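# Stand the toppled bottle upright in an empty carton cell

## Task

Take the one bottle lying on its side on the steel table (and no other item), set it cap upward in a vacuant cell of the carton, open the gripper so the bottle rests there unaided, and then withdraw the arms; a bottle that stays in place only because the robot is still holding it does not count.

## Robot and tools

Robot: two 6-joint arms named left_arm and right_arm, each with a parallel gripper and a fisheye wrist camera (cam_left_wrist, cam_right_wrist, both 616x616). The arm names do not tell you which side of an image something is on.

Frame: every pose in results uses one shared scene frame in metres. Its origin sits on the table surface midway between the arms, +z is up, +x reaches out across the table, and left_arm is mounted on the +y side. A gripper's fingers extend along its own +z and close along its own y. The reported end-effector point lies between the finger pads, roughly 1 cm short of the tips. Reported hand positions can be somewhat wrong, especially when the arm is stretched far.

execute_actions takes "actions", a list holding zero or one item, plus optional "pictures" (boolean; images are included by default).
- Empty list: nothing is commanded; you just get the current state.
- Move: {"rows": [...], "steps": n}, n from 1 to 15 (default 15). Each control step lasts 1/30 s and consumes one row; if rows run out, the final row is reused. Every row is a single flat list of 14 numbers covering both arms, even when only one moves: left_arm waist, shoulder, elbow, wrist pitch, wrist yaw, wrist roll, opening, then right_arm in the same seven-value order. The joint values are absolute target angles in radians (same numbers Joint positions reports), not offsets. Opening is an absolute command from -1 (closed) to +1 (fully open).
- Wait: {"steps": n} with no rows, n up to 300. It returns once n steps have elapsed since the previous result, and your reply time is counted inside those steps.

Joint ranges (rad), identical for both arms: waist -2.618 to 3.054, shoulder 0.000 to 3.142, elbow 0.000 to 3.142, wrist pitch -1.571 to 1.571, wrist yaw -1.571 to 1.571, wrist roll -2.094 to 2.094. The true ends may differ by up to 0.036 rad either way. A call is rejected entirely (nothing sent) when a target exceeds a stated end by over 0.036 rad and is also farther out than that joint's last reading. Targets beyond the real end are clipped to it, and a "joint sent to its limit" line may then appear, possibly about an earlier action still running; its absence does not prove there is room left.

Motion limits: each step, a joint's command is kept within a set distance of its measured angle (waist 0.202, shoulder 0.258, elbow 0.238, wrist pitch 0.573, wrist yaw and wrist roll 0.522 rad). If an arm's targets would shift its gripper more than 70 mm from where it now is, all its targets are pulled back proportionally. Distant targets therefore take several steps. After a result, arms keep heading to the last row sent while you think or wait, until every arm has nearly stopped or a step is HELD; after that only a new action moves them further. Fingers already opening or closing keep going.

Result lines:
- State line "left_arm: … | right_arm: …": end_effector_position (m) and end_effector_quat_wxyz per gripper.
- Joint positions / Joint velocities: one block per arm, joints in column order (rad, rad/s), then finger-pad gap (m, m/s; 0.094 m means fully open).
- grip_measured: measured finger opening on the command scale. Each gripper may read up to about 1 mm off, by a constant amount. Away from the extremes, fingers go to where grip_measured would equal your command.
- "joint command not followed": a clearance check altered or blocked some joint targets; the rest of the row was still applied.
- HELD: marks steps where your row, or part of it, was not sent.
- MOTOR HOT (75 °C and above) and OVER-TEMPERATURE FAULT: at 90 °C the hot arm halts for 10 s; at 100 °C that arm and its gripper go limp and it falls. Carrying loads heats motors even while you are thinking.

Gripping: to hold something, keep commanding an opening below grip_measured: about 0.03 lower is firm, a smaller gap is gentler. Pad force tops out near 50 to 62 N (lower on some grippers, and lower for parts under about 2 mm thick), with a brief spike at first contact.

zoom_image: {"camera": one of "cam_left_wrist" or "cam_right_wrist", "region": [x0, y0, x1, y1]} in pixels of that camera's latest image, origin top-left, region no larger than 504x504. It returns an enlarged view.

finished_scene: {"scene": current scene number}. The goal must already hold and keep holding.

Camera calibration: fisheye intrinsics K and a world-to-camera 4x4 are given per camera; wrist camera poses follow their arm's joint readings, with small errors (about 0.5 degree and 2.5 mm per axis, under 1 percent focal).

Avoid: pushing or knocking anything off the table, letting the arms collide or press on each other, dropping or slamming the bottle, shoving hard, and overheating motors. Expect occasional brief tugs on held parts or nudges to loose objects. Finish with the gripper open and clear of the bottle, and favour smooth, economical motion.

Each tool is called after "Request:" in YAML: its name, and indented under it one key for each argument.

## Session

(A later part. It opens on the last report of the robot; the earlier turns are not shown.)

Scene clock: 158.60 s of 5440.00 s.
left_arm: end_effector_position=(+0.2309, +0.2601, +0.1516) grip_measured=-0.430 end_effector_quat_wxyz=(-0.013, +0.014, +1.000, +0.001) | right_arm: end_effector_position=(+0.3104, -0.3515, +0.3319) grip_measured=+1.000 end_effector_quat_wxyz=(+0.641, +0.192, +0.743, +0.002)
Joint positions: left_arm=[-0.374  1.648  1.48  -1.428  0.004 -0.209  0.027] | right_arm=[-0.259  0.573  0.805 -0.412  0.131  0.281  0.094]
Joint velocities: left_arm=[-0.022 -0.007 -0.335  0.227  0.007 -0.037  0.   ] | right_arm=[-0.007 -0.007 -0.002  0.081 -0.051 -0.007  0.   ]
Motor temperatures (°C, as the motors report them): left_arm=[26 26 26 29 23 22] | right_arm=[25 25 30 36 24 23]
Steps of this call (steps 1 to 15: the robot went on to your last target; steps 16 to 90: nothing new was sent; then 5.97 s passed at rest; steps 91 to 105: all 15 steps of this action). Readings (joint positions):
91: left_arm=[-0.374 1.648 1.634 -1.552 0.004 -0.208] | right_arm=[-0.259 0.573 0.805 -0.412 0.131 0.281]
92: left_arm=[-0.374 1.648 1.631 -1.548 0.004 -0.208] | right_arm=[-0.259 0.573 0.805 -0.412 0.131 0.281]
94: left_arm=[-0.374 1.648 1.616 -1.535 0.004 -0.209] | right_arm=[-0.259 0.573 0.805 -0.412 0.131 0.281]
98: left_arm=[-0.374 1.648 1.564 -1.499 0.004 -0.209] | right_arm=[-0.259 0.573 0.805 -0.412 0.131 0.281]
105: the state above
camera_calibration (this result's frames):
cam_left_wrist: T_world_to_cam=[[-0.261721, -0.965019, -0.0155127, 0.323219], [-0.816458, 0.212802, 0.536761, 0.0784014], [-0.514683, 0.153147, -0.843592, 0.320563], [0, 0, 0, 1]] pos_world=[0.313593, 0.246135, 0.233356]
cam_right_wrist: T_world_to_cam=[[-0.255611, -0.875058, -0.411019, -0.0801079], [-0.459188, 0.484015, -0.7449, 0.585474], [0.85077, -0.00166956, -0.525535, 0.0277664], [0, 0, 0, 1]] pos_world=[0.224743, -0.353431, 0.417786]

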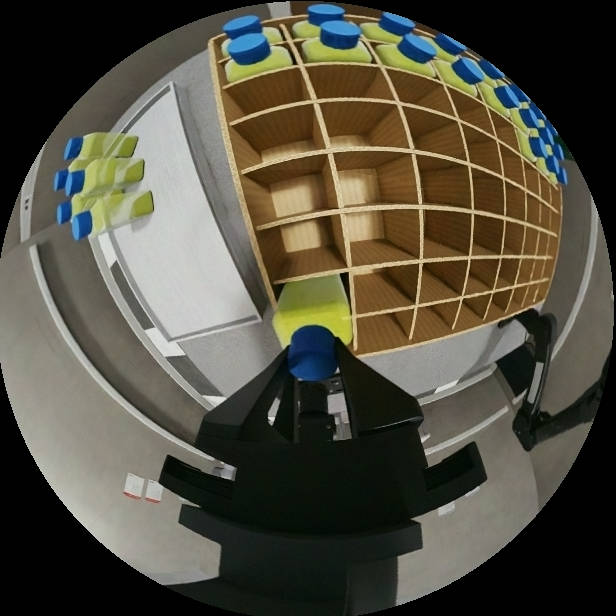

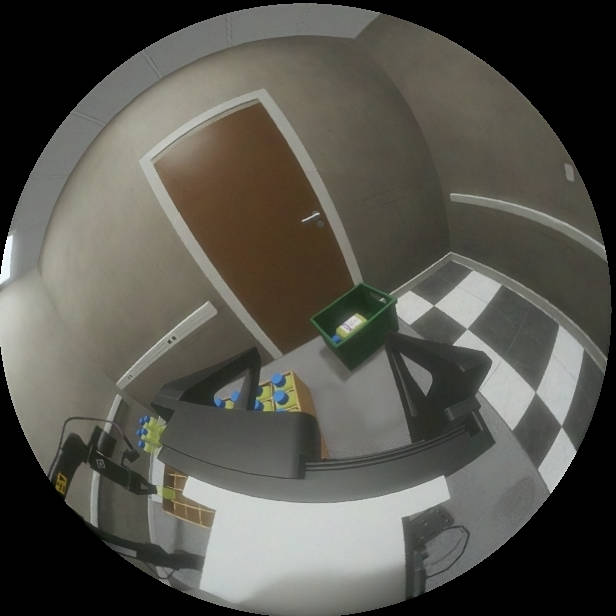

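Request:
execute_actions:
  actions:
    - {"rows":[[-0.374,1.61,1.44,-1.36,0,-0.215,-0.49,-0.259,0.573,0.805,-0.412,0.131,0.281,1],[-0.374,1.61,1.426,-1.345,0,-0.215,-0.49,-0.259,0.573,0.805,-0.412,0.131,0.281,1],[-0.374,1.61,1.412,-1.33,0,-0.215,-0.49,-0.259,0.573,0.805,-0.412,0.131,0.281,1],[-0.374,1.61,1.398,-1.315,0,-0.215,-0.49,-0.259,0.573,0.805,-0.412,0.131,0.281,1],[-0.374,1.61,1.384,-1.3,0,-0.215,-0.49,-0.259,0.573,0.805,-0.412,0.131,0.281,1],[-0.374,1.61,1.37,-1.285,0,-0.215,-0.49,-0.259,0.573,0.805,-0.412,0.131,0.281,1],[-0.374,1.61,1.356,-1.27,0,-0.215,-0.49,-0.259,0.573,0.805,-0.412,0.131,0.281,1],[-0.374,1.61,1.344,-1.255,0,-0.215,-0.49,-0.259,0.573,0.805,-0.412,0.131,0.281,1],[-0.374,1.61,1.332,-1.24,0,-0.215,-0.49,-0.259,0.573,0.805,-0.412,0.131,0.281,1],[-0.374,1.61,1.322,-1.23,0,-0.215,-0.49,-0.259,0.573,0.805,-0.412,0.131,0.281,1],[-0.374,1.61,1.312,-1.225,0,-0.215,-0.49,-0.259,0.573,0.805,-0.412,0.131,0.281,1],[-0.374,1.61,1.304,-1.225,0,-0.215,-0.49,-0.259,0.573,0.805,-0.412,0.131,0.281,1],[-0.374,1.61,1.296,-1.225,0,-0.215,-0.49,-0.259,0.573,0.805,-0.412,0.131,0.281,1],[-0.374,1.61,1.29,-1.225,0,-0.215,-0.49,-0.259,0.573,0.805,-0.412,0.131,0.281,1]]}
  pictures: false

Request:
execute_actions:
  actions:
    - {"steps":4}

Scene clock: 164.47 s of 5440.00 s.
left_arm: end_effector_position=(+0.2297, +0.2603, +0.1116) grip_measured=-0.430 end_effector_quat_wxyz=(-0.007, +0.014, +1.000, -0.001) | right_arm: end_effector_position=(+0.3104, -0.3515, +0.3319) grip_measured=+1.000 end_effector_quat_wxyz=(+0.641, +0.192, +0.743, +0.002)
Joint positions: left_arm=[-0.374  1.634  1.306 -1.257  0.004 -0.209  0.027] | right_arm=[-0.259  0.573  0.805 -0.412  0.131  0.281  0.094]
Joint velocities: left_arm=[ 0.007 -0.125 -0.017  0.168 -0.022  0.007 -0.001] | right_arm=[-0.012  0.017 -0.012 -0.007  0.11  -0.022  0.   ]
Motor temperatures (°C, as the motors report them): left_arm=[26 27 26 28 23 22] | right_arm=[25 25 30 36 24 23]
Steps of this call (steps 1 to 30: the robot went on to your last target; steps 31 to 90: nothing new was sent; then 2.37 s passed at rest; steps 91 to 105: all 15 steps of this action). Readings (joint positions):
91: left_arm=[-0.374 1.648 1.457 -1.393 0.004 -0.209] | right_arm=[-0.259 0.573 0.805 -0.412 0.131 0.281]
92: left_arm=[-0.374 1.645 1.451 -1.385 0.004 -0.209] | right_arm=[-0.259 0.573 0.805 -0.412 0.131 0.281]
94: left_arm=[-0.374 1.638 1.431 -1.368 0.004 -0.209] | right_arm=[-0.259 0.573 0.805 -0.412 0.131 0.281]
98: left_arm=[-0.374 1.635 1.375 -1.320 0.004 -0.209] | right_arm=[-0.259 0.573 0.805 -0.412 0.131 0.281]
105: the state above

Scene clock: 164.60 s of 5440.00 s.
left_arm: end_effector_position=(+0.2317, +0.2598, +0.1117) grip_measured=-0.430 end_effector_quat_wxyz=(-0.002, +0.014, +1.000, -0.002) | right_arm: end_effector_position=(+0.3104, -0.3515, +0.3319) grip_measured=+1.000 end_effector_quat_wxyz=(+0.641, +0.192, +0.743, +0.002)
Joint positions: left_arm=[-0.374  1.632  1.305 -1.247  0.004 -0.209  0.027] | right_arm=[-0.259  0.573  0.805 -0.412  0.131  0.281  0.094]
Joint velocities: left_arm=[-0.022 -0.002 -0.017 -0.066 -0.022 -0.007 -0.001] | right_arm=[-0.007  0.007 -0.007 -0.007 -0.022 -0.022  0.   ]
Motor temperatures (°C, as the motors report them): left_arm=[26 27 26 28 23 22] | right_arm=[25 25 30 36 24 23]
Steps of this call (steps 1 to 4: the robot went on to your last target). Readings (joint positions):
1: left_arm=[-0.374 1.632 1.306 -1.253 0.004 -0.209] | right_arm=[-0.259 0.573 0.805 -0.412 0.131 0.281]
2: left_arm=[-0.374 1.632 1.306 -1.250 0.004 -0.209] | right_arm=[-0.259 0.573 0.805 -0.412 0.131 0.281]
4: the state above
camera_calibration (this result's frames):
cam_left_wrist: T_world_to_cam=[[-0.261387, -0.965105, -0.0157576, 0.322529], [-0.827565, 0.215674, 0.518286, 0.104483], [-0.496802, 0.148514, -0.855062, 0.285662], [0, 0, 0, 1]] pos_world=[0.312689, 0.246316, 0.195189]
cam_right_wrist: T_world_to_cam=[[-0.255611, -0.875058, -0.411019, -0.0801079], [-0.459188, 0.484015, -0.7449, 0.585474], [0.85077, -0.00166956, -0.525535, 0.0277664], [0, 0, 0, 1]] pos_world=[0.224743, -0.353431, 0.417786]

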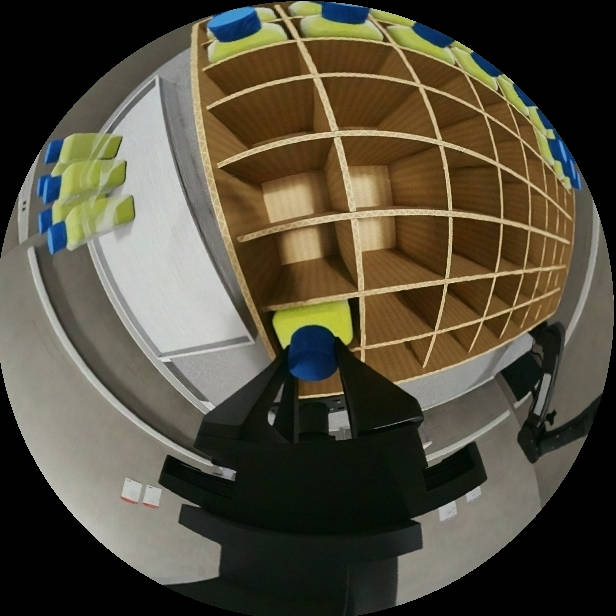

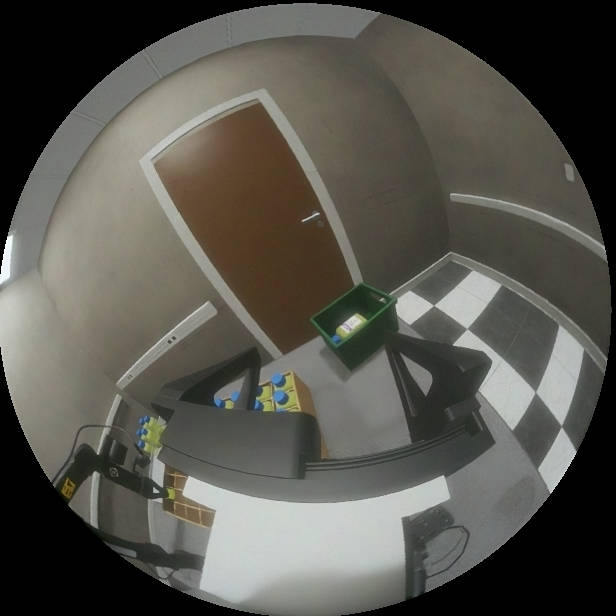

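Seated. Release and retreat.

Request:
execute_actions:
  actions:
    - {"rows":[[-0.374,1.63,1.31,-1.245,0,-0.215,-0.35,-0.259,0.573,0.805,-0.412,0.131,0.281,1],[-0.374,1.63,1.31,-1.245,0,-0.215,-0.15,-0.259,0.573,0.805,-0.412,0.131,0.281,1],[-0.374,1.63,1.31,-1.245,0,-0.215,-0.05,-0.259,0.573,0.805,-0.412,0.131,0.281,1],[-0.374,1.63,1.31,-1.245,0,-0.215,-0.05,-0.259,0.573,0.805,-0.412,0.131,0.281,1],[-0.374,1.63,1.34,-1.28,0,-0.215,-0.05,-0.259,0.573,0.805,-0.412,0.131,0.281,1],[-0.374,1.62,1.37,-1.32,0,-0.215,-0.05,-0.259,0.573,0.805,-0.412,0.131,0.281,1],[-0.374,1.61,1.4,-1.36,0,-0.215,-0.05,-0.259,0.573,0.805,-0.412,0.131,0.281,1],[-0.374,1.6,1.43,-1.4,0,-0.215,-0.05,-0.259,0.573,0.805,-0.412,0.131,0.281,1],[-0.374,1.58,1.45,-1.43,0,-0.215,0.2,-0.259,0.573,0.805,-0.412,0.131,0.281,1],[-0.374,1.55,1.46,-1.45,0,-0.215,0.4,-0.259,0.573,0.805,-0.412,0.131,0.281,1],[-0.374,1.51,1.46,-1.46,0,-0.215,0.6,-0.259,0.573,0.805,-0.412,0.131,0.281,1],[-0.374,1.46,1.46,-1.46,0,-0.215,0.6,-0.259,0.573,0.805,-0.412,0.131,0.281,1],[-0.374,1.41,1.45,-1.46,0,-0.215,0.6,-0.259,0.573,0.805,-0.412,0.131,0.281,1],[-0.374,1.36,1.43,-1.46,0,-0.215,0.6,-0.259,0.573,0.805,-0.412,0.131,0.281,1],[-0.374,1.3,1.4,-1.46,0,-0.215,0.6,-0.259,0.573,0.805,-0.412,0.131,0.281,1]]}
  pictures: false

Request:
execute_actions:
  actions:
    - {"rows":[[-0.374,1.24,1.37,-1.46,0,-0.215,0.6,-0.259,0.573,0.805,-0.412,0.131,0.281,1],[-0.374,1.18,1.34,-1.46,0,-0.215,0.6,-0.259,0.573,0.805,-0.412,0.131,0.281,1],[-0.374,1.12,1.31,-1.46,0,-0.215,0.6,-0.259,0.573,0.805,-0.412,0.131,0.281,1],[-0.374,1.07,1.28,-1.46,0,-0.215,0.6,-0.259,0.573,0.805,-0.412,0.131,0.281,1],[-0.374,1.03,1.26,-1.46,0,-0.215,0.6,-0.259,0.573,0.805,-0.412,0.131,0.281,1]]}

Scene clock: 170.73 s of 5440.00 s.
left_arm: end_effector_position=(+0.2189, +0.2629, +0.1934) grip_measured=+0.598 end_effector_quat_wxyz=(+0.085, +0.014, +0.996, -0.021) | right_arm: end_effector_position=(+0.3104, -0.3515, +0.3319) grip_measured=+1.000 end_effector_quat_wxyz=(+0.641, +0.192, +0.743, +0.002)
Joint positions: left_arm=[-0.374  1.437  1.428 -1.387  0.004 -0.209  0.075] | right_arm=[-0.259  0.573  0.805 -0.412  0.131  0.281  0.094]
Joint velocities: left_arm=[-0.002 -1.648 -0.178 -0.037 -0.066 -0.007  0.001] | right_arm=[-0.002  0.012 -0.027  0.022  0.007  0.007  0.   ]
Motor temperatures (°C, as the motors report them): left_arm=[26 27 26 28 23 22] | right_arm=[25 25 30 37 24 23]
Steps of this call (steps 1 to 30: the robot went on to your last target; steps 31 to 90: nothing new was sent; then 2.63 s passed at rest; steps 91 to 105: all 15 steps of this action). Readings (joint positions):
91: left_arm=[-0.374 1.632 1.305 -1.247 0.004 -0.209] | right_arm=[-0.259 0.573 0.805 -0.412 0.131 0.281]
92: left_arm=[-0.374 1.632 1.305 -1.247 0.004 -0.209] | right_arm=[-0.259 0.573 0.805 -0.412 0.131 0.281]
94: left_arm=[-0.374 1.632 1.305 -1.247 0.004 -0.209] | right_arm=[-0.259 0.573 0.805 -0.412 0.131 0.281]
98: left_arm=[-0.374 1.632 1.356 -1.301 0.004 -0.209] | right_arm=[-0.259 0.573 0.805 -0.412 0.131 0.281]
105: the state above

Scene clock: 171.23 s of 5440.00 s.
left_arm: end_effector_position=(+0.1407, +0.2817, +0.2314) grip_measured=+0.598 end_effector_quat_wxyz=(+0.179, +0.014, +0.983, -0.043) | right_arm: end_effector_position=(+0.3104, -0.3515, +0.3319) grip_measured=+1.000 end_effector_quat_wxyz=(+0.641, +0.192, +0.743, +0.002)
Joint positions: left_arm=[-0.374  1.016  1.272 -1.455  0.004 -0.209  0.075] | right_arm=[-0.259  0.573  0.805 -0.412  0.131  0.281  0.094]
Joint velocities: left_arm=[ 0.012 -0.017 -0.002 -0.007 -0.037  0.022 -0.001] | right_arm=[ 0.012  0.002  0.007 -0.007  0.007 -0.081  0.   ]
Motor temperatures (°C, as the motors report them): left_arm=[26 27 26 28 23 22] | right_arm=[25 25 30 37 24 23]
Steps of this call (steps 1 to 15: all 15 steps of this action). Readings (joint positions):
1: left_arm=[-0.374 1.376 1.418 -1.389 0.004 -0.209] | right_arm=[-0.259 0.573 0.805 -0.412 0.131 0.281]
2: left_arm=[-0.374 1.310 1.400 -1.392 0.004 -0.209] | right_arm=[-0.259 0.573 0.805 -0.412 0.131 0.281]
4: left_arm=[-0.374 1.175 1.353 -1.401 0.004 -0.209] | right_arm=[-0.259 0.573 0.805 -0.412 0.131 0.281]
8: left_arm=[-0.374 1.015 1.294 -1.450 0.004 -0.209] | right_arm=[-0.259 0.573 0.805 -0.412 0.131 0.281]
15: the state above
camera_calibration (this result's frames):
cam_left_wrist: T_world_to_cam=[[-0.253517, -0.967008, -0.0249928, 0.3233], [-0.954323, 0.245802, 0.169848, 0.0523182], [-0.158101, 0.0669106, -0.985153, 0.344968], [0, 0, 0, 1]] pos_world=[0.18643, 0.276692, 0.339041]
cam_right_wrist: T_world_to_cam=[[-0.255611, -0.875058, -0.411019, -0.0801079], [-0.459188, 0.484015, -0.7449, 0.585474], [0.85077, -0.00166956, -0.525535, 0.0277664], [0, 0, 0, 1]] pos_world=[0.224743, -0.353431, 0.417786]

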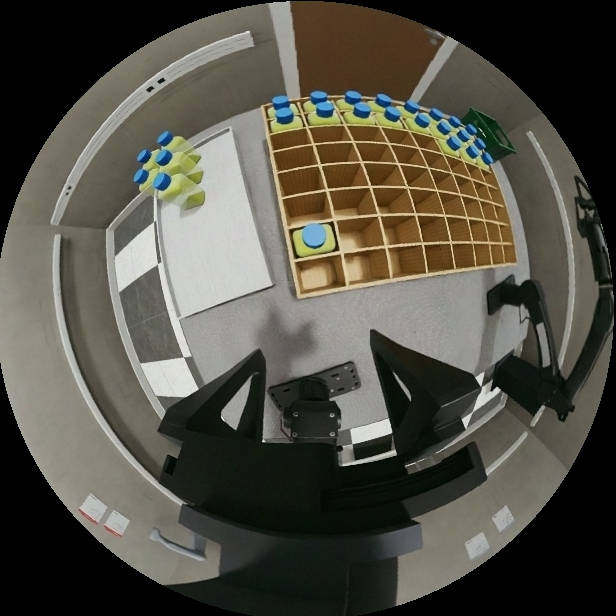

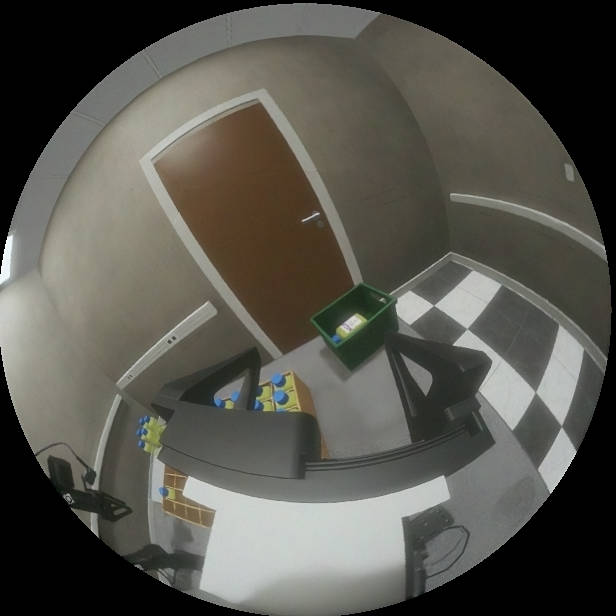

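Request:
finished_scene:
  scene: 2

The scene is finished: the task was done.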